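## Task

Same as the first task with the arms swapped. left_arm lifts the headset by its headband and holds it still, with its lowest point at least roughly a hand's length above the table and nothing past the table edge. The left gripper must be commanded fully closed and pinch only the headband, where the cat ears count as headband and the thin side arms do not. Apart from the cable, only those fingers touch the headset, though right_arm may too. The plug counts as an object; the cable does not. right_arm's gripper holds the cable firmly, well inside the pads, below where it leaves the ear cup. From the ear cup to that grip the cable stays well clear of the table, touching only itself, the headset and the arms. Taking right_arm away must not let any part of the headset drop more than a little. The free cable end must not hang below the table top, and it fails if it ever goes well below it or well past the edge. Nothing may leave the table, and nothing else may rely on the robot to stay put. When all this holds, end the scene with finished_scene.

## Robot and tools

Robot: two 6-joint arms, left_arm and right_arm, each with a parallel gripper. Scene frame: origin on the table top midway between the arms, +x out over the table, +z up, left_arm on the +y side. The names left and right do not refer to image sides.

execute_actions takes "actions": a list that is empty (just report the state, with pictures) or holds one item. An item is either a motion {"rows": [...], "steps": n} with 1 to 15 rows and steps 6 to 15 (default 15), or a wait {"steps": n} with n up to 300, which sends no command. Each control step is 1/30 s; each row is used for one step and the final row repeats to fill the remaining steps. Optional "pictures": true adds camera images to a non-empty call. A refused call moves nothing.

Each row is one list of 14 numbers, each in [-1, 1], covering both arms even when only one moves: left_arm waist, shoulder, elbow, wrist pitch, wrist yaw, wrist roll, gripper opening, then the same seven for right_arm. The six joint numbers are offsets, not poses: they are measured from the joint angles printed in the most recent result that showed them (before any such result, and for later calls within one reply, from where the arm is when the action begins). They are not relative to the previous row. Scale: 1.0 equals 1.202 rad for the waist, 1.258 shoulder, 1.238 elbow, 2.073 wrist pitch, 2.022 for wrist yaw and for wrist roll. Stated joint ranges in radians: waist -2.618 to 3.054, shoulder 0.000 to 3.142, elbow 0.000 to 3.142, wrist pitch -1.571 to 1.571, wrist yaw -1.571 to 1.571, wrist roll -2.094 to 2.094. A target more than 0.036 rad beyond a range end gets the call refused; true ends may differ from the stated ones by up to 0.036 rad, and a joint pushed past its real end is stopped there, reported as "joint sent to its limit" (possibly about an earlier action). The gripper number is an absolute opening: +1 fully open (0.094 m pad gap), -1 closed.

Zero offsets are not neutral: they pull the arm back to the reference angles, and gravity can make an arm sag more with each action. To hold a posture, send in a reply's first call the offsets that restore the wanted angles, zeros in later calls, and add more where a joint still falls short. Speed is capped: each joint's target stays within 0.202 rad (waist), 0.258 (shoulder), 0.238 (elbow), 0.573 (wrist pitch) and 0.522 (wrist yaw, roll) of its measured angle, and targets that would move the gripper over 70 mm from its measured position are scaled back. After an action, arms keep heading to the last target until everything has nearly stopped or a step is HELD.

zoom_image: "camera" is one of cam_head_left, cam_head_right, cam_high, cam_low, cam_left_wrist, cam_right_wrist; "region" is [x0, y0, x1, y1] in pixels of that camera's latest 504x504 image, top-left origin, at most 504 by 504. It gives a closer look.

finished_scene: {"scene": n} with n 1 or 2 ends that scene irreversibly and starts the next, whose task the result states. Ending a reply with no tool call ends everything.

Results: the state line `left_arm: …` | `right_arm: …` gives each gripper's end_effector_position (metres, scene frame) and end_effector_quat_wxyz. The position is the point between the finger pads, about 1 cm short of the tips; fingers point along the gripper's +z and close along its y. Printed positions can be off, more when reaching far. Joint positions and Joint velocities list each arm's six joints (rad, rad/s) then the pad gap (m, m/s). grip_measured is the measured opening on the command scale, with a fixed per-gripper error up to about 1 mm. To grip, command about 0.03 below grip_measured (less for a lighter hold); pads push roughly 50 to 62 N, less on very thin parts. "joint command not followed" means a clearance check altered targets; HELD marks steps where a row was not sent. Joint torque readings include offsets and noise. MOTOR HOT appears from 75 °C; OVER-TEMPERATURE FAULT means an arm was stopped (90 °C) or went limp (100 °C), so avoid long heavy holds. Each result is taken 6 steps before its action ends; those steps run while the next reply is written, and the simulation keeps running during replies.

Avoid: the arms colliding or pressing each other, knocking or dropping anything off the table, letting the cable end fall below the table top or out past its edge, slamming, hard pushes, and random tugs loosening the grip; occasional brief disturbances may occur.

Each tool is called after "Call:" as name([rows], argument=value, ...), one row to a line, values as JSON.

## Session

Call:
execute_actions(actions=[])

Scene clock: 0.00 s of 4200.00 s.
left_arm: end_effector_position=(+0.5327, +0.4171, +0.2601) grip_measured=+1.000 end_effector_quat_wxyz=(-0.432, +0.769, -0.396, +0.254) | right_arm: end_effector_position=(+0.3590, -0.5182, +0.2798) grip_measured=+1.000 end_effector_quat_wxyz=(+0.399, +0.827, +0.252, +0.305)
Joint positions: left_arm=[ 0.122  1.765  1.556 -0.335 -0.273 -1.789  0.094] | right_arm=[-0.899  1.44   1.29  -0.372 -0.091  1.877  0.094]
Joint velocities: left_arm=[-0.012 -0.012  0.007  0.007  0.007 -0.007  0.   ] | right_arm=[-0.007 -0.007  0.002  0.007  0.007  0.007  0.   ]
Joint torques (N m, as the arm reports them, + toward a larger angle): no reading
Motor temperatures (°C, as the motors report them): left_arm=[27 25 25 31 28 27] | right_arm=[27 27 26 27 26 26]

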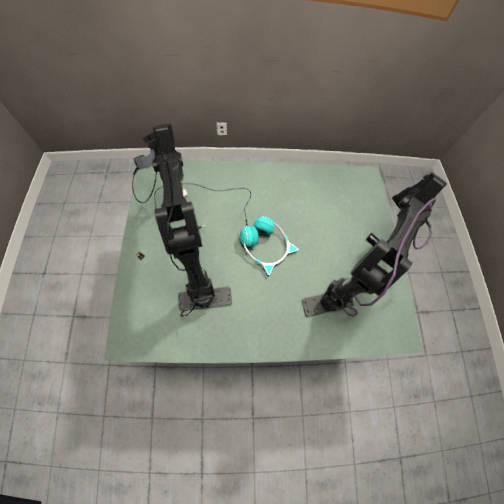

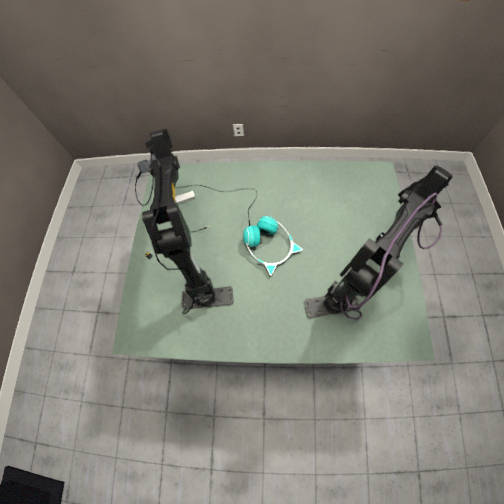

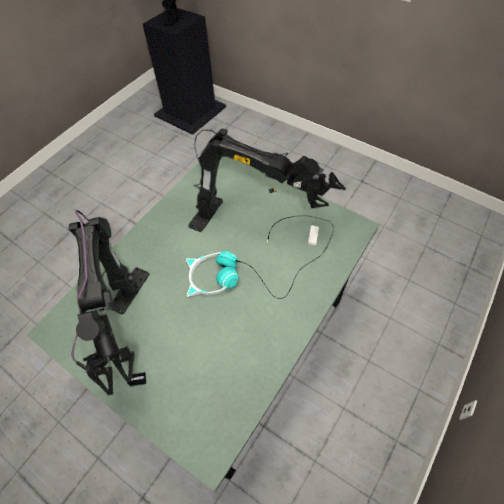

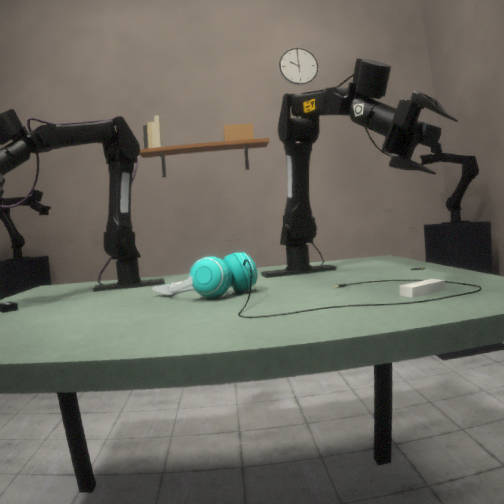

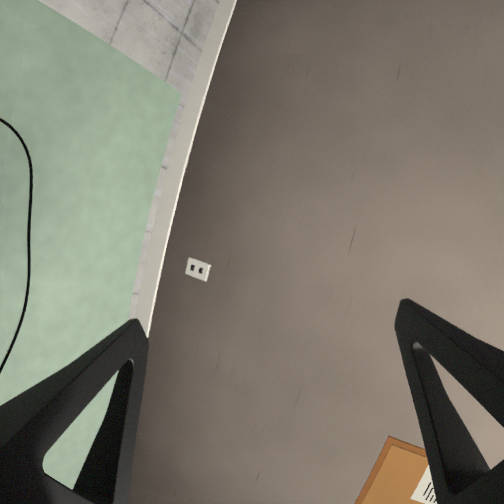

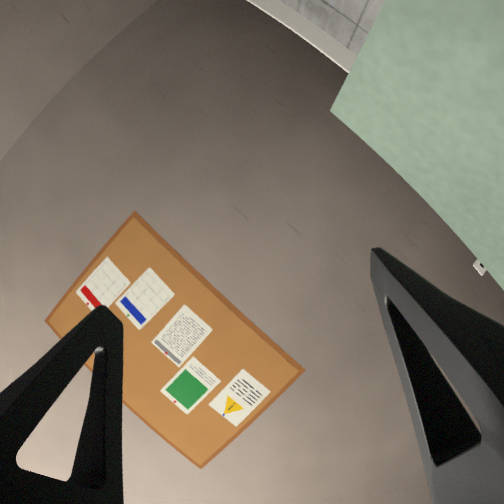

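Call:
zoom_image(camera="cam_head_left", region=[130,160,350,330])

Call:
zoom_image(camera="cam_high", region=[160,200,360,340])

Region (130, 160, 350, 330) of cam_head_left's 504x504 image, scaled by 2.291, with more detail than that image has; it fills the top 389 rows of this view, and the rest is white.

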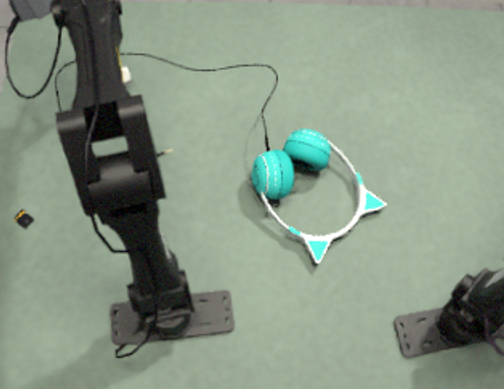

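Region (160, 200, 360, 340) of cam_high's 504x504 image, scaled by 2.520, with more detail than that image has; it fills the top 353 rows of this view, and the rest is white.

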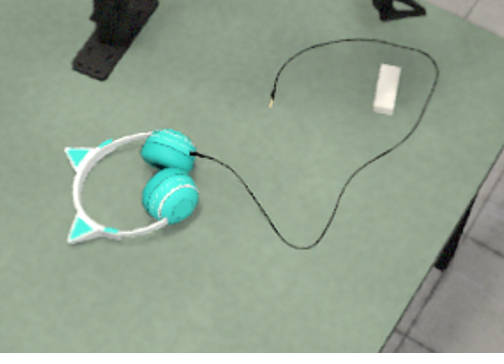

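Call:
execute_actions([
  {"rows":[[-0.3,-0.17,-0.05,-0.15,0.135,0.3,1,0,0,0,0,0,0,1],[-0.6,-0.17,-0.137,-0.3,0.135,0.6,1,0,0,0,0,0,0,1],[-1,-0.17,-0.137,-0.412,0.135,0.845,1,0,0,0,0,0,0,1]],"steps":15},
])

Call:
execute_actions([
  {"steps":25},
])

Scene clock: 2.10 s of 4200.00 s.
left_arm: end_effector_position=(+0.4722, +0.2669, +0.2103) grip_measured=+1.000 end_effector_quat_wxyz=(+0.298, -0.622, +0.704, -0.168) | right_arm: end_effector_position=(+0.3590, -0.5182, +0.2798) grip_measured=+1.000 end_effector_quat_wxyz=(+0.399, +0.827, +0.252, +0.305)
Joint positions: left_arm=[-0.118  1.62   1.454 -0.715 -0.13  -1.393  0.094] | right_arm=[-0.899  1.44   1.29  -0.372 -0.091  1.877  0.094]
Joint velocities: left_arm=[-1.018 -0.227 -0.178 -1.385  0.388  1.414  0.   ] | right_arm=[-0.002 -0.032  0.002  0.022  0.051 -0.051  0.   ]
Joint torques (N m, as the arm reports them, + toward a larger angle): left_arm=[ -0.51 -10.6    6.02   1.52  -0.01   0.11] | right_arm=[-0.02 -5.83  8.79  1.94 -0.01  0.01]
Motor temperatures (°C, as the motors report them): left_arm=[27 26 26 31 28 27] | right_arm=[27 27 26 27 26 26]
Steps of this call (steps 1 to 54: nothing new was sent; steps 55 to 63: the first 9 steps of this action). Readings (joint positions):
55: left_arm=[0.115 1.757 1.553 -0.348 -0.259 -1.750] | right_arm=[-0.899 1.440 1.290 -0.372 -0.091 1.877]
56: left_arm=[0.102 1.740 1.538 -0.383 -0.241 -1.706] | right_arm=[-0.899 1.440 1.290 -0.372 -0.091 1.877]
58: left_arm=[0.051 1.692 1.503 -0.473 -0.207 -1.622] | right_arm=[-0.899 1.440 1.290 -0.372 -0.091 1.877]
62: left_arm=[-0.082 1.630 1.461 -0.667 -0.144 -1.442] | right_arm=[-0.899 1.440 1.290 -0.372 -0.091 1.877]
63: the state above

Scene clock: 2.93 s of 4200.00 s.
left_arm: end_effector_position=(+0.2184, -0.0287, +0.1592) grip_measured=+1.000 end_effector_quat_wxyz=(+0.096, +0.411, +0.905, -0.062) | right_arm: end_effector_position=(+0.3590, -0.5182, +0.2798) grip_measured=+1.000 end_effector_quat_wxyz=(+0.399, +0.827, +0.252, +0.305)
Joint positions: left_arm=[-1.084  1.571  1.405 -1.176  0.008 -0.108  0.094] | right_arm=[-0.899  1.44   1.29  -0.372 -0.091  1.877  0.094]
Joint velocities: left_arm=[ 0.017 -0.032 -0.012 -0.139 -0.095  0.11   0.   ] | right_arm=[-0.007  0.002 -0.012  0.007  0.037 -0.007  0.   ]
Joint torques (N m, as the arm reports them, + toward a larger angle): left_arm=[ 0.21 -9.58  5.44  0.82 -0.1   0.09] | right_arm=[ 0.01 -5.8   8.77  1.94 -0.01  0.  ]
Motor temperatures (°C, as the motors report them): left_arm=[27 27 26 31 28 27] | right_arm=[27 27 26 27 26 26]
Kept back: nothing.
Steps of this call (steps 1 to 6: the last 6 steps of your previous action; steps 7 to 25: the robot went on to your last target). Readings (joint positions):
1: left_arm=[-0.156 1.613 1.447 -0.762 -0.117 -1.341] | right_arm=[-0.899 1.440 1.290 -0.372 -0.091 1.877]
2: left_arm=[-0.196 1.607 1.441 -0.808 -0.105 -1.284] | right_arm=[-0.899 1.440 1.290 -0.372 -0.091 1.877]
4: left_arm=[-0.284 1.598 1.429 -0.893 -0.083 -1.159] | right_arm=[-0.899 1.440 1.290 -0.372 -0.091 1.877]
8: left_arm=[-0.502 1.590 1.410 -1.029 -0.049 -0.852] | right_arm=[-0.899 1.440 1.290 -0.372 -0.091 1.877]
25: the state above

Call:
execute_actions([
  {"rows":[[-0.03,0.04,-0.03,0.03,0,0.014,0.6,0,0,0,0,0,0,1],[-0.055,0.08,-0.06,0.05,0,0.014,0.3,0,0,0,0,0,0,1],[-0.055,0.135,-0.096,0.078,0,0.014,0.3,0,0,0,0,0,0,1]],"steps":15},
])

Call:
execute_actions([
  {"steps":10},
], pictures=true)

Scene clock: 3.73 s of 4200.00 s.
left_arm: end_effector_position=(+0.1998, -0.0393, +0.0671) grip_measured=+0.302 end_effector_quat_wxyz=(+0.014, +0.452, +0.892, -0.012) | right_arm: end_effector_position=(+0.3590, -0.5182, +0.2798) grip_measured=+1.000 end_effector_quat_wxyz=(+0.399, +0.827, +0.252, +0.305)
Joint positions: left_arm=[-1.15   1.773  1.285 -1.046  0.007 -0.088  0.061] | right_arm=[-0.899  1.44   1.29  -0.372 -0.091  1.877  0.094]
Joint velocities: left_arm=[-0.002  0.242 -0.227 -0.022  0.022  0.007 -0.   ] | right_arm=[ 0.002  0.002  0.002 -0.022 -0.022  0.051  0.   ]
Joint torques (N m, as the arm reports them, + toward a larger angle): left_arm=[  0.01 -13.92   7.96   0.84  -0.01   0.08] | right_arm=[ 0.   -5.79  8.78  1.95 -0.01  0.  ]
Motor temperatures (°C, as the motors report them): left_arm=[27 27 26 31 28 27] | right_arm=[27 27 27 28 26 26]
Steps of this call (steps 1 to 15: the robot went on to your last target; steps 16 to 24: the first 9 steps of this action). Readings (joint positions):
16: left_arm=[-1.086 1.574 1.403 -1.176 0.008 -0.089] | right_arm=[-0.899 1.440 1.290 -0.372 -0.091 1.877]
17: left_arm=[-1.095 1.584 1.396 -1.160 0.006 -0.089] | right_arm=[-0.899 1.440 1.290 -0.372 -0.091 1.877]
19: left_arm=[-1.124 1.634 1.366 -1.107 0.006 -0.089] | right_arm=[-0.899 1.440 1.290 -0.372 -0.091 1.877]
23: left_arm=[-1.150 1.760 1.295 -1.048 0.007 -0.088] | right_arm=[-0.899 1.440 1.290 -0.372 -0.091 1.877]
24: the state above

Scene clock: 4.07 s of 4200.00 s.
left_arm: end_effector_position=(+0.2017, -0.0425, +0.0703) grip_measured=+0.301 end_effector_quat_wxyz=(+0.026, +0.452, +0.892, -0.020) | right_arm: end_effector_position=(+0.3590, -0.5182, +0.2798) grip_measured=+1.000 end_effector_quat_wxyz=(+0.399, +0.827, +0.252, +0.305)
Joint positions: left_arm=[-1.15   1.759  1.279 -1.027  0.007 -0.088  0.061] | right_arm=[-0.899  1.44   1.29  -0.372 -0.091  1.877  0.094]
Joint velocities: left_arm=[-0.017 -0.032  0.007  0.007 -0.022  0.066 -0.001] | right_arm=[-0.027 -0.007 -0.007 -0.051 -0.037  0.022  0.   ]
Joint torques (N m, as the arm reports them, + toward a larger angle): left_arm=[  0.01 -11.01   7.27   0.68  -0.01   0.08] | right_arm=[ 0.01 -5.76  8.72  1.93 -0.02  0.01]
Motor temperatures (°C, as the motors report them): left_arm=[27 27 26 31 28 27] | right_arm=[27 27 27 28 26 26]
Kept back: nothing.
Steps of this call (steps 1 to 6: the last 6 steps of your previous action; steps 7 to 10: the robot went on to your last target). Readings (joint positions):
1: left_arm=[-1.150 1.777 1.280 -1.046 0.007 -0.088] | right_arm=[-0.899 1.440 1.290 -0.372 -0.091 1.877]
2: left_arm=[-1.150 1.777 1.279 -1.046 0.007 -0.088] | right_arm=[-0.899 1.440 1.290 -0.372 -0.091 1.877]
4: left_arm=[-1.150 1.767 1.279 -1.037 0.007 -0.088] | right_arm=[-0.899 1.440 1.290 -0.372 -0.091 1.877]
8: left_arm=[-1.150 1.759 1.279 -1.028 0.007 -0.088] | right_arm=[-0.899 1.440 1.290 -0.372 -0.091 1.877]
10: the state above

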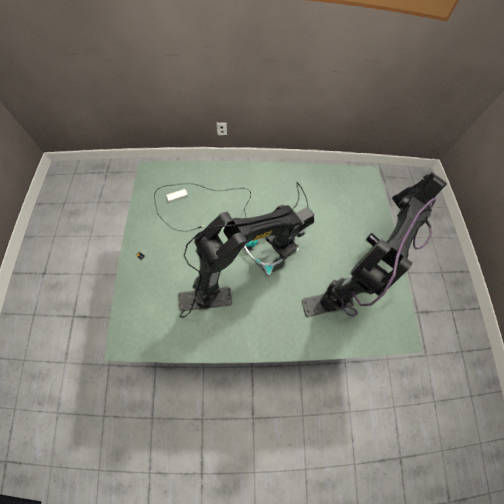

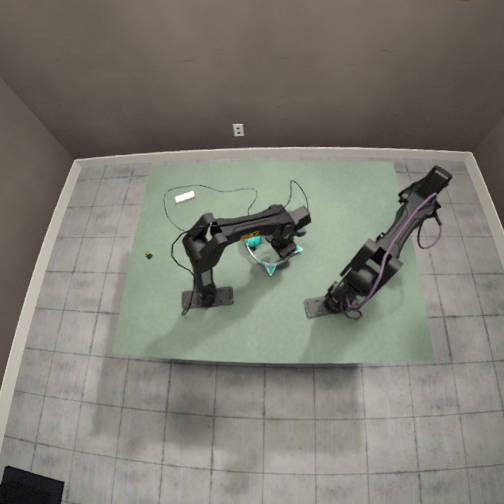

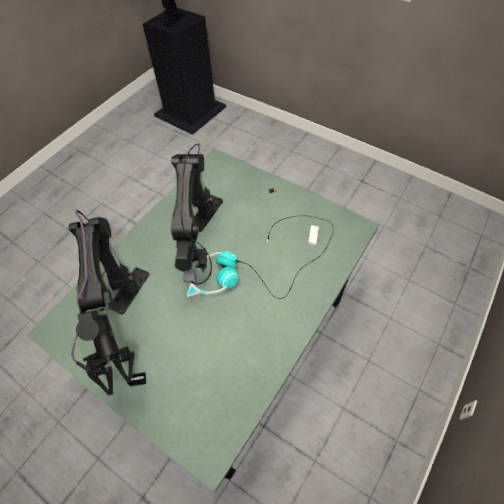

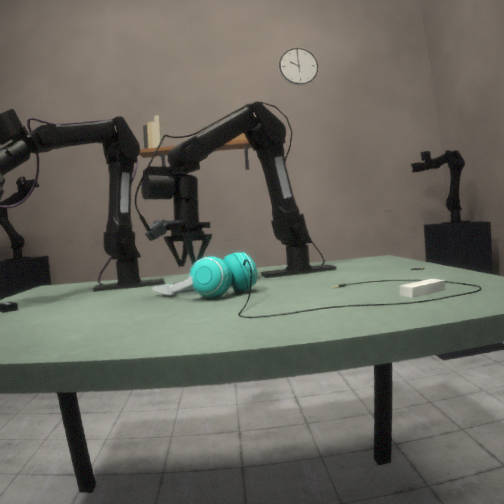

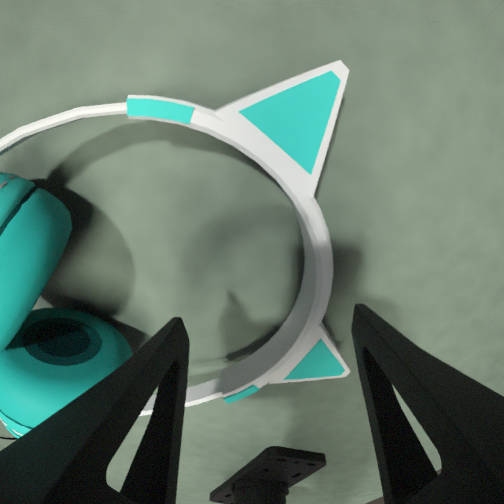

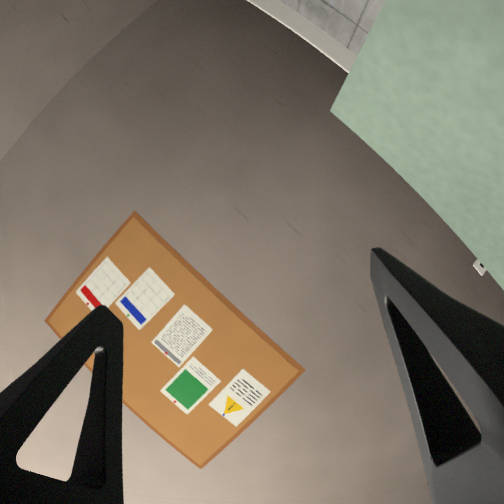

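Call:
execute_actions([
  {"rows":[[-0.03,-0.01,0,0,0,-0.02,0.3,0,0,0,0,0,0,1],[-0.064,-0.015,-0.01,0.006,0,-0.038,0.3,0,0,0,0,0,0,1],[-0.064,-0.02,-0.03,0.018,0,-0.038,0.3,0,0,0,0,0,0,1],[-0.064,-0.02,-0.05,0.03,0,-0.038,0.3,0,0,0,0,0,0,1],[-0.064,-0.02,-0.07,0.042,0,-0.038,0.3,0,0,0,0,0,0,1],[-0.064,-0.02,-0.09,0.054,0,-0.038,0.3,0,0,0,0,0,0,1],[-0.064,-0.022,-0.11,0.065,0,-0.038,0.3,0,0,0,0,0,0,1]],"steps":15},
])

Call:
execute_actions([
  {"steps":10},
], pictures=true)

Scene clock: 4.97 s of 4200.00 s.
left_arm: end_effector_position=(+0.1727, -0.0444, +0.0478) grip_measured=+0.301 end_effector_quat_wxyz=(+0.021, +0.463, +0.886, -0.019) | right_arm: end_effector_position=(+0.3590, -0.5182, +0.2798) grip_measured=+1.000 end_effector_quat_wxyz=(+0.399, +0.827, +0.252, +0.305)
Joint positions: left_arm=[-1.232  1.745  1.171 -0.94   0.006 -0.145  0.061] | right_arm=[-0.899  1.44   1.29  -0.372 -0.091  1.877  0.094]
Joint velocities: left_arm=[ 0.032 -0.007 -0.457  0.125 -0.022 -0.081  0.   ] | right_arm=[ 0.017 -0.007  0.002  0.022 -0.037 -0.051  0.   ]
Joint torques (N m, as the arm reports them, + toward a larger angle): left_arm=[  0.32 -10.36   6.56   0.85  -0.02  -0.05] | right_arm=[ 0.   -5.78  8.8   1.95 -0.01  0.  ]
Motor temperatures (°C, as the motors report them): left_arm=[27 27 26 31 28 27] | right_arm=[27 28 27 28 26 26]
Steps of this call (steps 1 to 18: the robot went on to your last target; steps 19 to 27: the first 9 steps of this action). Readings (joint positions):
19: left_arm=[-1.152 1.759 1.279 -1.024 0.006 -0.093] | right_arm=[-0.899 1.440 1.290 -0.372 -0.091 1.877]
20: left_arm=[-1.162 1.759 1.279 -1.024 0.004 -0.104] | right_arm=[-0.899 1.440 1.290 -0.372 -0.091 1.877]
22: left_arm=[-1.195 1.755 1.267 -1.008 0.004 -0.123] | right_arm=[-0.899 1.440 1.290 -0.372 -0.091 1.877]
26: left_arm=[-1.232 1.745 1.188 -0.948 0.006 -0.142] | right_arm=[-0.899 1.440 1.290 -0.372 -0.091 1.877]
27: the state above

Scene clock: 5.30 s of 4200.00 s.
left_arm: end_effector_position=(+0.1736, -0.0460, +0.0435) grip_measured=+0.301 end_effector_quat_wxyz=(+0.027, +0.458, +0.888, -0.023) | right_arm: end_effector_position=(+0.3590, -0.5182, +0.2798) grip_measured=+1.000 end_effector_quat_wxyz=(+0.399, +0.827, +0.252, +0.305)
Joint positions: left_arm=[-1.231  1.745  1.152 -0.907  0.006 -0.155  0.061] | right_arm=[-0.899  1.44   1.29  -0.372 -0.091  1.877  0.094]
Joint velocities: left_arm=[-0.007  0.017  0.002  0.051 -0.051 -0.022 -0.   ] | right_arm=[-0.002 -0.022  0.002 -0.007 -0.022 -0.007  0.   ]
Joint torques (N m, as the arm reports them, + toward a larger angle): left_arm=[  0.27 -10.38   5.6    0.68  -0.03  -0.08] | right_arm=[-0.04 -5.76  8.79  1.94  0.    0.01]
Motor temperatures (°C, as the motors report them): left_arm=[27 28 26 31 28 27] | right_arm=[27 28 27 28 26 26]
Kept back: nothing.
Steps of this call (steps 1 to 6: the last 6 steps of your previous action; steps 7 to 10: the robot went on to your last target). Readings (joint positions):
1: left_arm=[-1.231 1.745 1.159 -0.938 0.006 -0.148] | right_arm=[-0.899 1.440 1.290 -0.372 -0.091 1.877]
2: left_arm=[-1.231 1.745 1.153 -0.936 0.006 -0.149] | right_arm=[-0.899 1.440 1.290 -0.372 -0.091 1.877]
4: left_arm=[-1.231 1.745 1.152 -0.928 0.006 -0.152] | right_arm=[-0.899 1.440 1.290 -0.372 -0.091 1.877]
8: left_arm=[-1.231 1.745 1.152 -0.911 0.006 -0.155] | right_arm=[-0.899 1.440 1.290 -0.372 -0.091 1.877]
10: the state above

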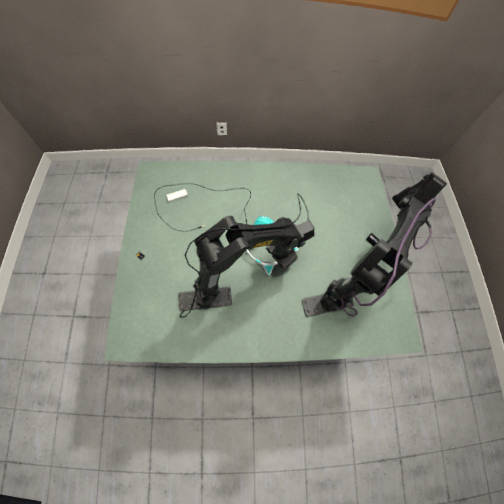

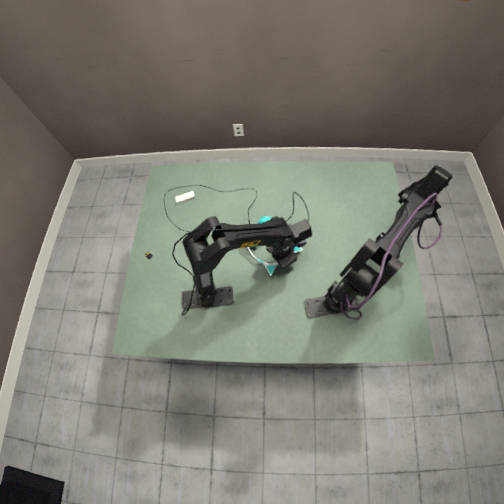

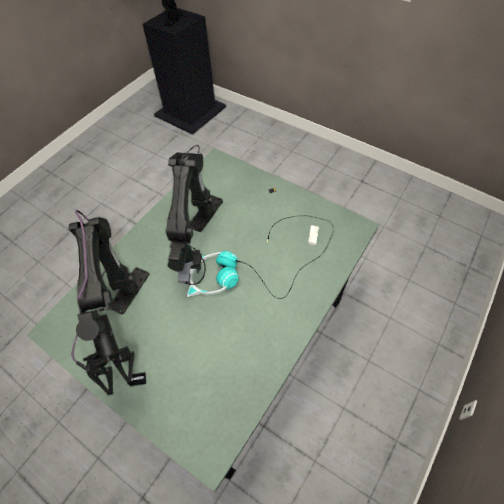

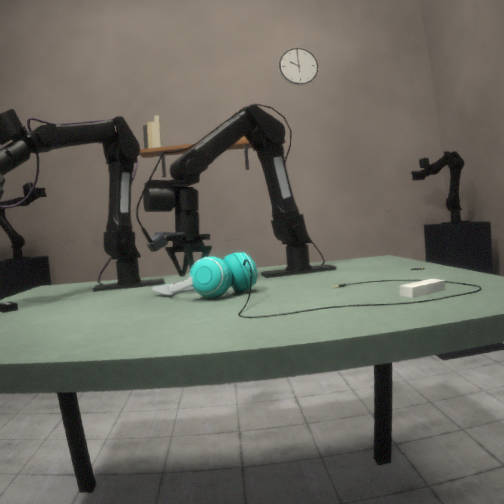

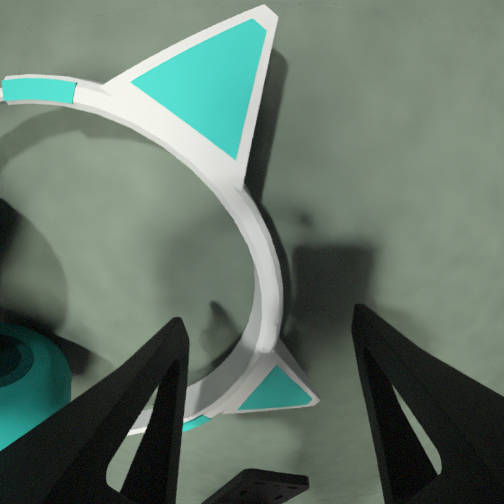

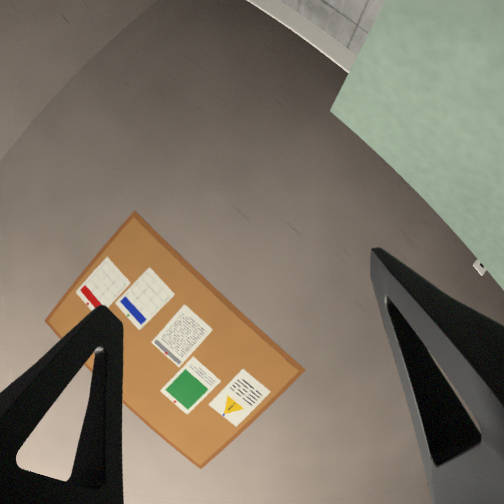

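Call:
execute_actions([
  {"rows":[[0,0.008,-0.02,0.02,0,0,0.3,0,0,0,0,0,0,1],[0,0.015,-0.042,0.042,0,0,0.3,0,0,0,0,0,0,1]],"steps":12},
])

Call:
execute_actions([
  {"steps":8},
], pictures=true)

Scene clock: 5.73 s of 4200.00 s.
left_arm: end_effector_position=(+0.1746, -0.0480, +0.0330) grip_measured=+0.301 end_effector_quat_wxyz=(+0.032, +0.457, +0.888, -0.027) | right_arm: end_effector_position=(+0.3590, -0.5182, +0.2798) grip_measured=+1.000 end_effector_quat_wxyz=(+0.399, +0.827, +0.252, +0.305)
Joint positions: left_arm=[-1.231  1.757  1.12  -0.851  0.006 -0.157  0.061] | right_arm=[-0.899  1.44   1.29  -0.372 -0.091  1.877  0.094]
Joint velocities: left_arm=[ 0.002  0.09  -0.134  0.139 -0.022  0.037 -0.001] | right_arm=[ 0.017 -0.012  0.017 -0.007 -0.007 -0.007  0.   ]
Joint torques (N m, as the arm reports them, + toward a larger angle): left_arm=[ 0.04 -9.02  5.16  0.77 -0.02  0.01] | right_arm=[-0.02 -5.84  8.83  1.93  0.    0.  ]
Motor temperatures (°C, as the motors report them): left_arm=[27 28 26 31 28 27] | right_arm=[27 28 27 28 26 26]
Steps of this call (steps 1 to 7: the robot went on to your last target; steps 8 to 13: the first 6 steps of this action). Readings (joint positions):
8: left_arm=[-1.231 1.745 1.152 -0.900 0.006 -0.157] | right_arm=[-0.899 1.440 1.290 -0.372 -0.091 1.877]
9: left_arm=[-1.231 1.746 1.147 -0.888 0.006 -0.157] | right_arm=[-0.899 1.440 1.290 -0.372 -0.091 1.877]
11: left_arm=[-1.231 1.749 1.132 -0.862 0.006 -0.157] | right_arm=[-0.899 1.440 1.290 -0.372 -0.091 1.877]
13: the state above

Scene clock: 6.00 s of 4200.00 s.
left_arm: end_effector_position=(+0.1753, -0.0494, +0.0300) grip_measured=+0.301 end_effector_quat_wxyz=(+0.034, +0.457, +0.888, -0.028) | right_arm: end_effector_position=(+0.3590, -0.5182, +0.2798) grip_measured=+1.000 end_effector_quat_wxyz=(+0.399, +0.827, +0.252, +0.305)
Joint positions: left_arm=[-1.231  1.763  1.114 -0.834  0.006 -0.157  0.061] | right_arm=[-0.899  1.44   1.29  -0.372 -0.091  1.877  0.094]
Joint velocities: left_arm=[ 0.007  0.002  0.007  0.051  0.11  -0.007  0.   ] | right_arm=[-0.022  0.007 -0.012  0.066 -0.037 -0.066  0.   ]
Joint torques (N m, as the arm reports them, + toward a larger angle): left_arm=[-0.01 -9.    5.02  0.72 -0.02  0.01] | right_arm=[-0.05 -5.85  8.74  1.95 -0.01  0.01]
Motor temperatures (°C, as the motors report them): left_arm=[27 28 26 31 28 27] | right_arm=[27 28 27 28 26 26]
Kept back: nothing.
Steps of this call (steps 1 to 6: the last 6 steps of your previous action; steps 7 to 8: the robot went on to your last target). Readings (joint positions):
1: left_arm=[-1.231 1.760 1.117 -0.848 0.006 -0.157] | right_arm=[-0.899 1.440 1.290 -0.372 -0.091 1.877]
2: left_arm=[-1.231 1.762 1.115 -0.846 0.006 -0.157] | right_arm=[-0.899 1.440 1.290 -0.372 -0.091 1.877]
4: left_arm=[-1.231 1.763 1.114 -0.842 0.006 -0.157] | right_arm=[-0.899 1.440 1.290 -0.372 -0.091 1.877]
8: the state above

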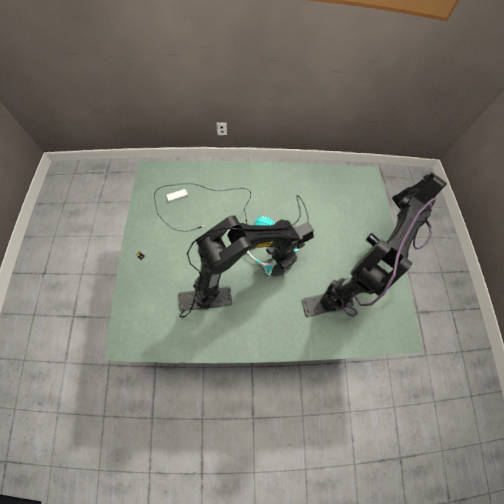

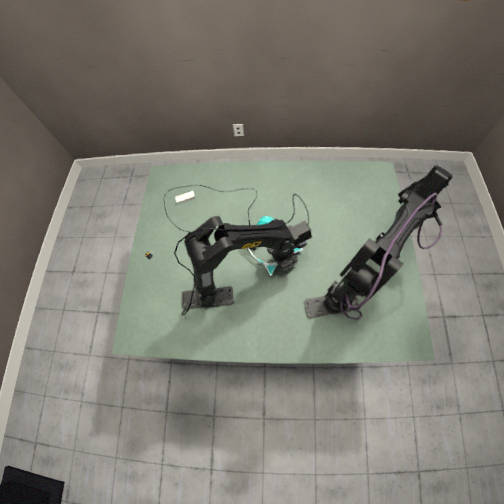

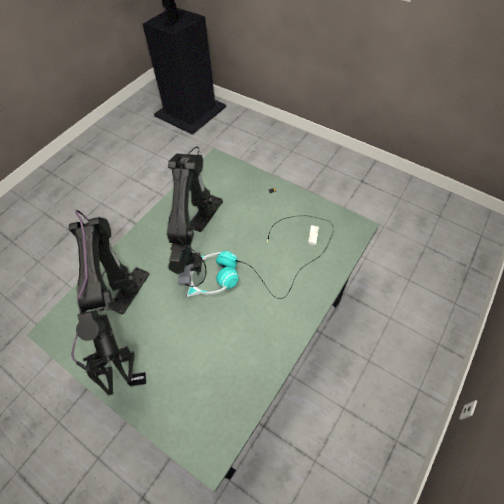

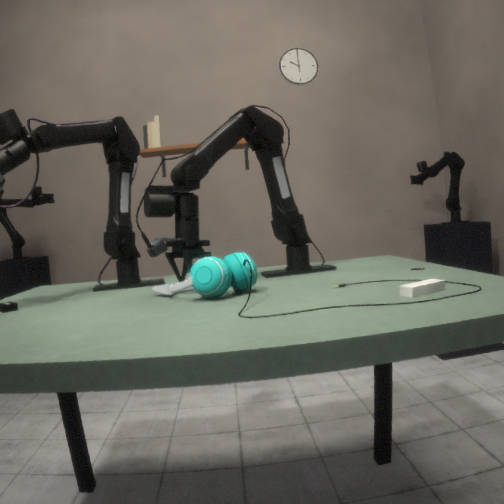

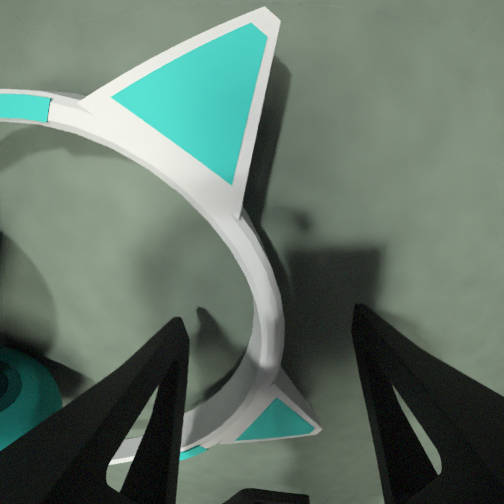

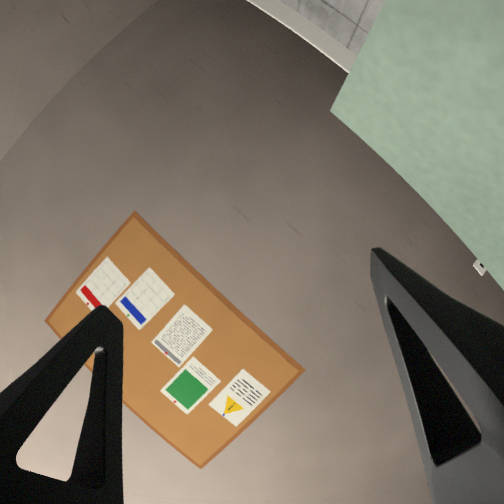

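Call:
execute_actions([
  {"rows":[[0,0.004,-0.012,0.012,0,0,0.3,0,0,0,0,0,0,1],[0,0.008,-0.024,0.024,0,0,0.3,0,0,0,0,0,0,1],[0,0.008,-0.024,0.024,0,0,0.3,0,0,0,0,0,0,1],[0,0.008,-0.024,0.024,0,0,0.3,0,0,0,0,0,0,1],[0,0.008,-0.024,0.024,0,0,0.3,0,0,0,0,0,0,1],[0,0.008,-0.024,0.024,0,0,0.3,0,0,0,0,0,0,1],[0,0.008,-0.024,0.024,0,0,-0.2,0,0,0,0,0,0,1],[0,0.008,-0.024,0.024,0,0,-0.6,0,0,0,0,0,0,1],[0,0.008,-0.024,0.024,0,0,-1,0,0,0,0,0,0,1]],"steps":15},
])

Call:
execute_actions([
  {"steps":15},
], pictures=true)

Scene clock: 6.77 s of 4200.00 s.
left_arm: end_effector_position=(+0.1769, -0.0526, +0.0261) grip_measured=-0.461 end_effector_quat_wxyz=(+0.040, +0.457, +0.888, -0.033) | right_arm: end_effector_position=(+0.3590, -0.5182, +0.2798) grip_measured=+1.000 end_effector_quat_wxyz=(+0.399, +0.827, +0.252, +0.305)
Joint positions: left_arm=[-1.231  1.769  1.102 -0.801  0.006 -0.157  0.025] | right_arm=[-0.899  1.44   1.29  -0.372 -0.091  1.877  0.094]
Joint velocities: left_arm=[-0.012 -0.002 -0.002  0.007 -0.022  0.022 -0.422] | right_arm=[-0.007  0.002 -0.022 -0.022  0.066 -0.051  0.   ]
Joint torques (N m, as the arm reports them, + toward a larger angle): left_arm=[-0.01 -8.74  4.72  0.78 -0.03  0.  ] | right_arm=[-0.01 -5.82  8.75  1.94 -0.02  0.  ]
Motor temperatures (°C, as the motors report them): left_arm=[27 28 26 31 28 27] | right_arm=[27 28 27 28 26 26]
Steps of this call (steps 1 to 14: the robot went on to your last target; steps 15 to 23: the first 9 steps of this action). Readings (joint positions):
15: left_arm=[-1.231 1.763 1.114 -0.829 0.006 -0.157] | right_arm=[-0.899 1.440 1.290 -0.372 -0.091 1.877]
16: left_arm=[-1.231 1.763 1.112 -0.824 0.006 -0.157] | right_arm=[-0.899 1.440 1.290 -0.372 -0.091 1.877]
18: left_arm=[-1.231 1.764 1.107 -0.811 0.006 -0.157] | right_arm=[-0.899 1.440 1.290 -0.372 -0.091 1.877]
22: left_arm=[-1.231 1.768 1.102 -0.802 0.006 -0.157] | right_arm=[-0.899 1.440 1.290 -0.372 -0.091 1.877]
23: the state above

Scene clock: 7.27 s of 4200.00 s.
left_arm: end_effector_position=(+0.1779, -0.0535, +0.0262) grip_measured=-0.832 end_effector_quat_wxyz=(+0.043, +0.457, +0.888, -0.033) | right_arm: end_effector_position=(+0.3590, -0.5182, +0.2798) grip_measured=+1.000 end_effector_quat_wxyz=(+0.399, +0.827, +0.252, +0.305)
Joint positions: left_arm=[-1.231  1.769  1.102 -0.795  0.003 -0.156  0.008] | right_arm=[-0.899  1.44   1.29  -0.372 -0.091  1.877  0.094]
Joint velocities: left_arm=[ 0.002 -0.002  0.017 -0.051 -0.051  0.051 -0.   ] | right_arm=[-0.007 -0.002  0.007  0.051 -0.022  0.022  0.   ]
Joint torques (N m, as the arm reports them, + toward a larger angle): left_arm=[-0.01 -8.71  4.8   0.79  0.    0.  ] | right_arm=[-0.01 -5.77  8.77  1.95  0.    0.01]
Motor temperatures (°C, as the motors report them): left_arm=[27 28 26 31 28 27] | right_arm=[27 28 27 28 26 26]
Kept back: nothing.
Steps of this call (steps 1 to 6: the last 6 steps of your previous action; steps 7 to 15: the robot went on to your last target). Readings (joint positions):
1: left_arm=[-1.231 1.769 1.102 -0.800 0.006 -0.157] | right_arm=[-0.899 1.440 1.290 -0.372 -0.091 1.877]
2: left_arm=[-1.231 1.769 1.102 -0.798 0.004 -0.156] | right_arm=[-0.899 1.440 1.290 -0.372 -0.091 1.877]
4: left_arm=[-1.231 1.769 1.102 -0.796 0.003 -0.156] | right_arm=[-0.899 1.440 1.290 -0.372 -0.091 1.877]
8: left_arm=[-1.231 1.769 1.102 -0.795 0.003 -0.156] | right_arm=[-0.899 1.440 1.290 -0.372 -0.091 1.877]
15: the state above
All arms were judged still, so your last target was given up. Only a new action makes them travel on or press farther. Fingers that are still opening or closing keep moving.

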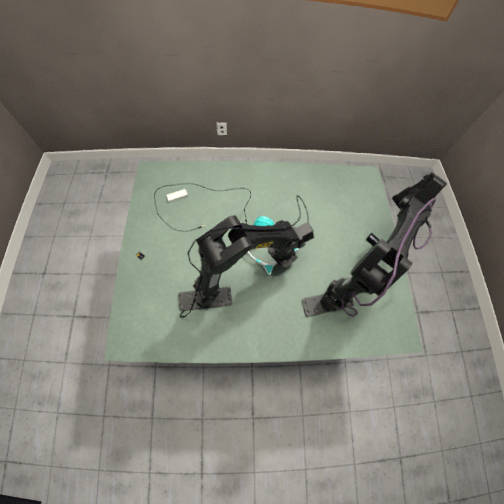

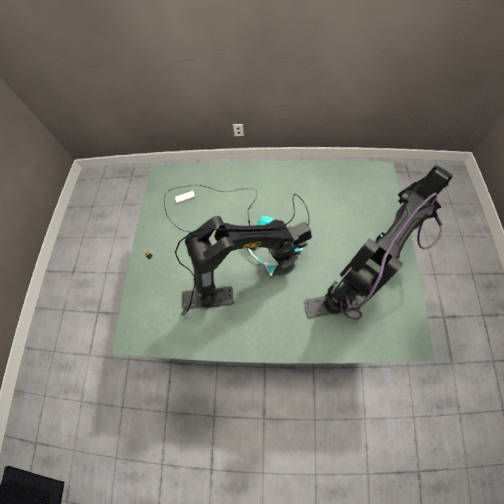

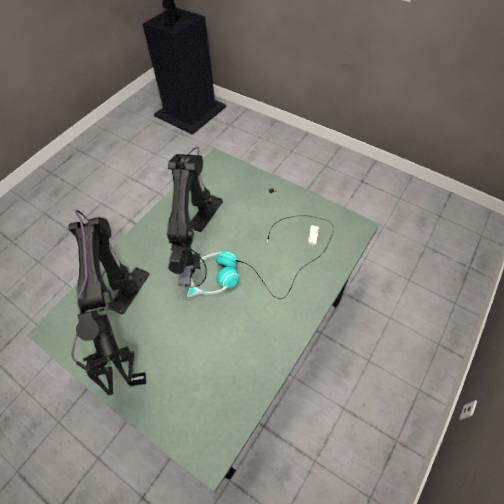

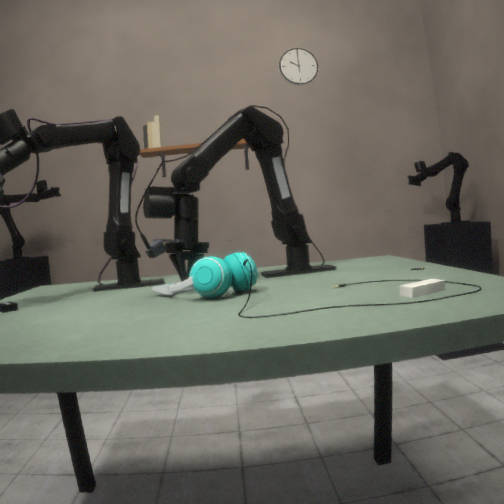

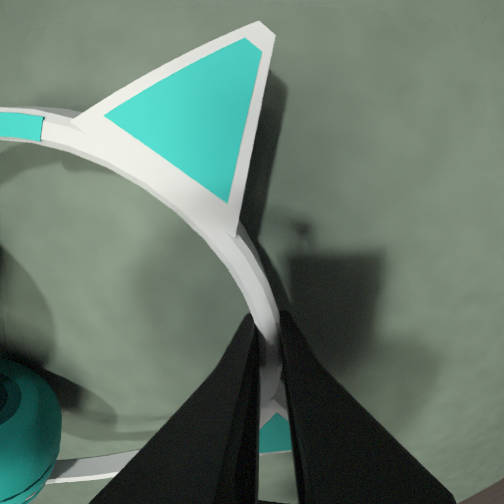

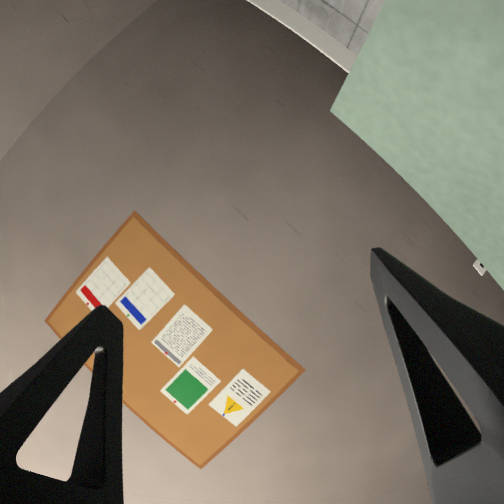

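Call:
execute_actions([
  {"rows":[[0,-0.03,0.025,-0.035,0,0,-1,0,0,0,0,0,0,1],[0,-0.06,0.05,-0.07,0,0,-1,0,0,0,0,0,0,1],[0,-0.09,0.075,-0.105,0,0,-1,0,0,0,0,0,0,1],[0,-0.12,0.1,-0.14,0,0,-1,0,0,0,0,0,0,1],[0,-0.15,0.125,-0.175,0,0,-1,0,0,0,0,0,0,1],[0,-0.18,0.15,-0.21,0,0,-1,0,0,0,0,0,0,1],[0,-0.21,0.175,-0.245,0,0,-1,0,0,0,0,0,0,1],[0,-0.24,0.2,-0.28,0,0,-1,0,0,0,0,0,0,1],[0,-0.27,0.225,-0.31,0,0,-1,0,0,0,0,0,0,1],[0,-0.303,0.255,-0.34,0,0,-1,0,0,0,0,0,0,1]],"steps":15},
])

Call:
execute_actions([
  {"steps":12},
], pictures=true)

Scene clock: 8.00 s of 4200.00 s.
left_arm: end_effector_position=(+0.1640, -0.0347, +0.1237) grip_measured=-0.835 end_effector_quat_wxyz=(+0.053, +0.458, +0.886, -0.055) | right_arm: end_effector_position=(+0.3590, -0.5182, +0.2798) grip_measured=+1.000 end_effector_quat_wxyz=(+0.399, +0.827, +0.252, +0.305)
Joint positions: left_arm=[-1.231  1.557  1.264 -1.127  0.026 -0.154  0.008] | right_arm=[-0.899  1.44   1.29  -0.372 -0.091  1.877  0.094]
Joint velocities: left_arm=[-0.007 -0.999  0.818 -1.37   0.066  0.007 -0.002] | right_arm=[ 0.007 -0.007  0.007  0.022 -0.007  0.007  0.   ]
Joint torques (N m, as the arm reports them, + toward a larger angle): left_arm=[  0.08 -10.31  10.05   0.44  -0.42  -0.02] | right_arm=[-0.01 -5.77  8.77  1.94  0.    0.  ]
Motor temperatures (°C, as the motors report them): left_arm=[27 28 27 31 28 27] | right_arm=[27 28 27 28 26 26]
Steps of this call (steps 1 to 13: nothing new was sent; steps 14 to 22: the first 9 steps of this action). Readings (joint positions):
14: left_arm=[-1.231 1.767 1.102 -0.800 0.003 -0.156] | right_arm=[-0.899 1.440 1.290 -0.372 -0.091 1.877]
15: left_arm=[-1.231 1.760 1.106 -0.818 0.002 -0.155] | right_arm=[-0.899 1.440 1.290 -0.372 -0.091 1.877]
17: left_arm=[-1.231 1.726 1.134 -0.888 0.002 -0.152] | right_arm=[-0.899 1.440 1.290 -0.372 -0.091 1.877]
21: left_arm=[-1.231 1.593 1.236 -1.082 0.021 -0.154] | right_arm=[-0.899 1.440 1.290 -0.372 -0.091 1.877]
22: the state above

Scene clock: 8.40 s of 4200.00 s.
left_arm: end_effector_position=(+0.1355, +0.0208, +0.1947) grip_measured=-0.836 end_effector_quat_wxyz=(+0.035, +0.458, +0.887, -0.044) | right_arm: end_effector_position=(+0.3590, -0.5182, +0.2798) grip_measured=+1.000 end_effector_quat_wxyz=(+0.399, +0.827, +0.252, +0.305)
Joint positions: left_arm=[-1.231  1.388  1.402 -1.476  0.029 -0.155  0.008] | right_arm=[-0.899  1.44   1.29  -0.372 -0.091  1.877  0.094]
Joint velocities: left_arm=[-0.012  0.085 -0.002 -0.212 -0.022 -0.007 -0.001] | right_arm=[-0.027 -0.007 -0.007  0.007  0.037 -0.022  0.   ]
Joint torques (N m, as the arm reports them, + toward a larger angle): left_arm=[ 0.03 -5.7   8.16  0.66 -0.29 -0.02] | right_arm=[-0.04 -5.82  8.82  1.92 -0.01  0.  ]
Motor temperatures (°C, as the motors report them): left_arm=[27 28 27 31 28 27] | right_arm=[27 28 27 28 26 26]
Kept back: nothing.
Steps of this call (steps 1 to 6: the last 6 steps of your previous action; steps 7 to 12: the robot went on to your last target). Readings (joint positions):
1: left_arm=[-1.231 1.522 1.293 -1.173 0.029 -0.154] | right_arm=[-0.899 1.440 1.290 -0.372 -0.091 1.877]
2: left_arm=[-1.231 1.488 1.321 -1.220 0.029 -0.154] | right_arm=[-0.899 1.440 1.290 -0.372 -0.091 1.877]
4: left_arm=[-1.231 1.425 1.373 -1.312 0.029 -0.154] | right_arm=[-0.899 1.440 1.290 -0.372 -0.091 1.877]
8: left_arm=[-1.231 1.374 1.402 -1.426 0.029 -0.154] | right_arm=[-0.899 1.440 1.290 -0.372 -0.091 1.877]
12: the state above

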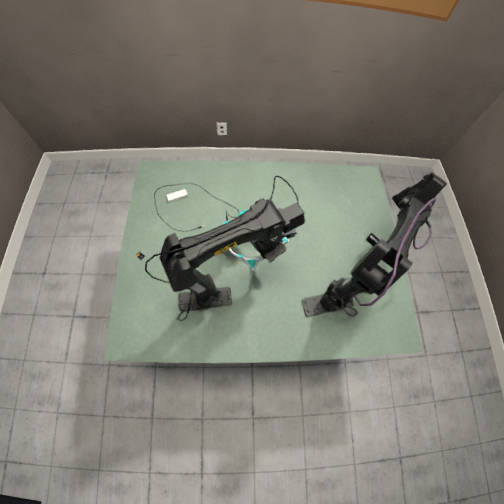

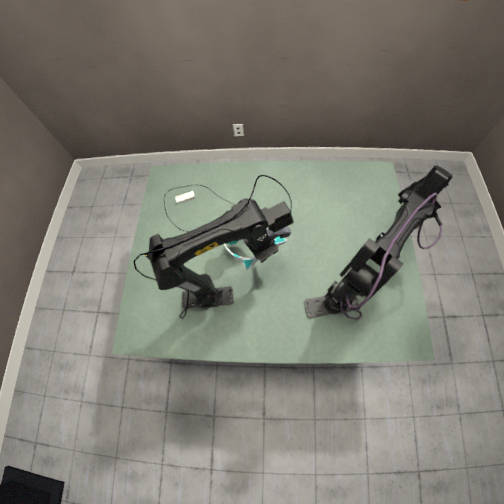

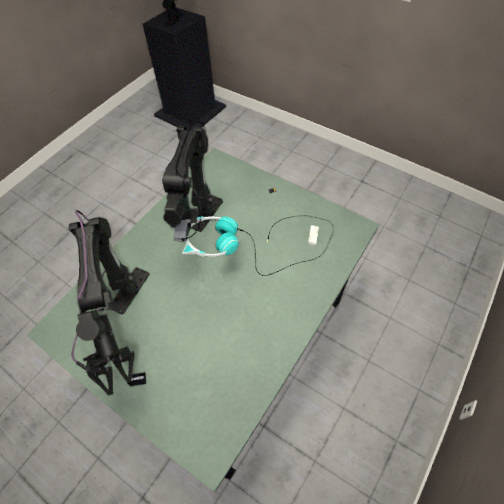

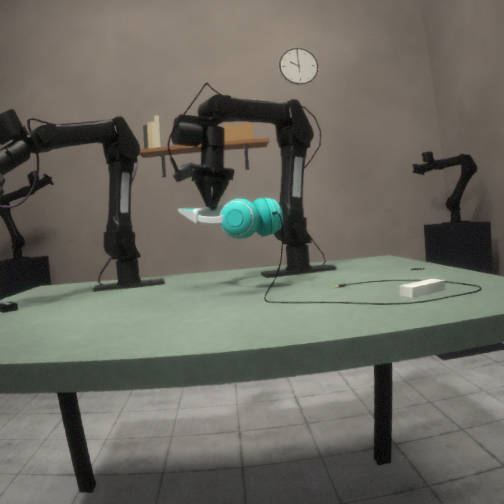

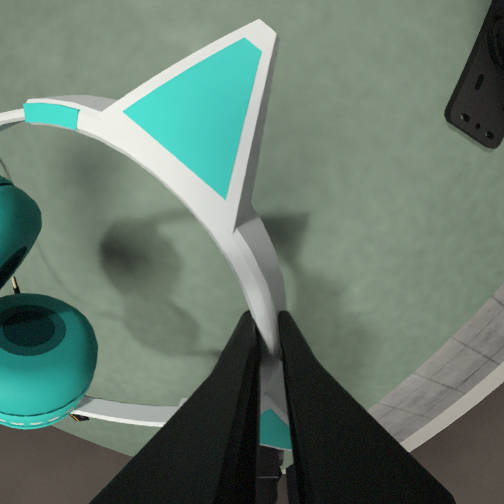

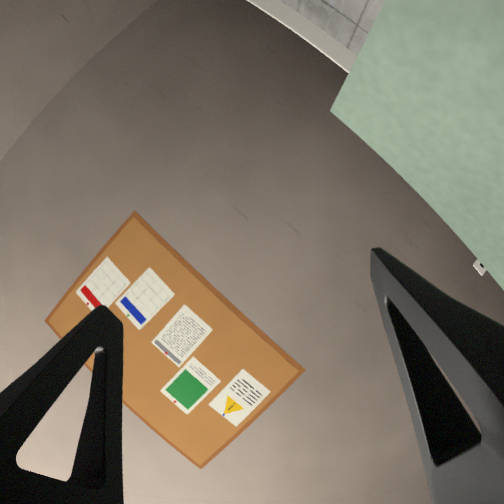

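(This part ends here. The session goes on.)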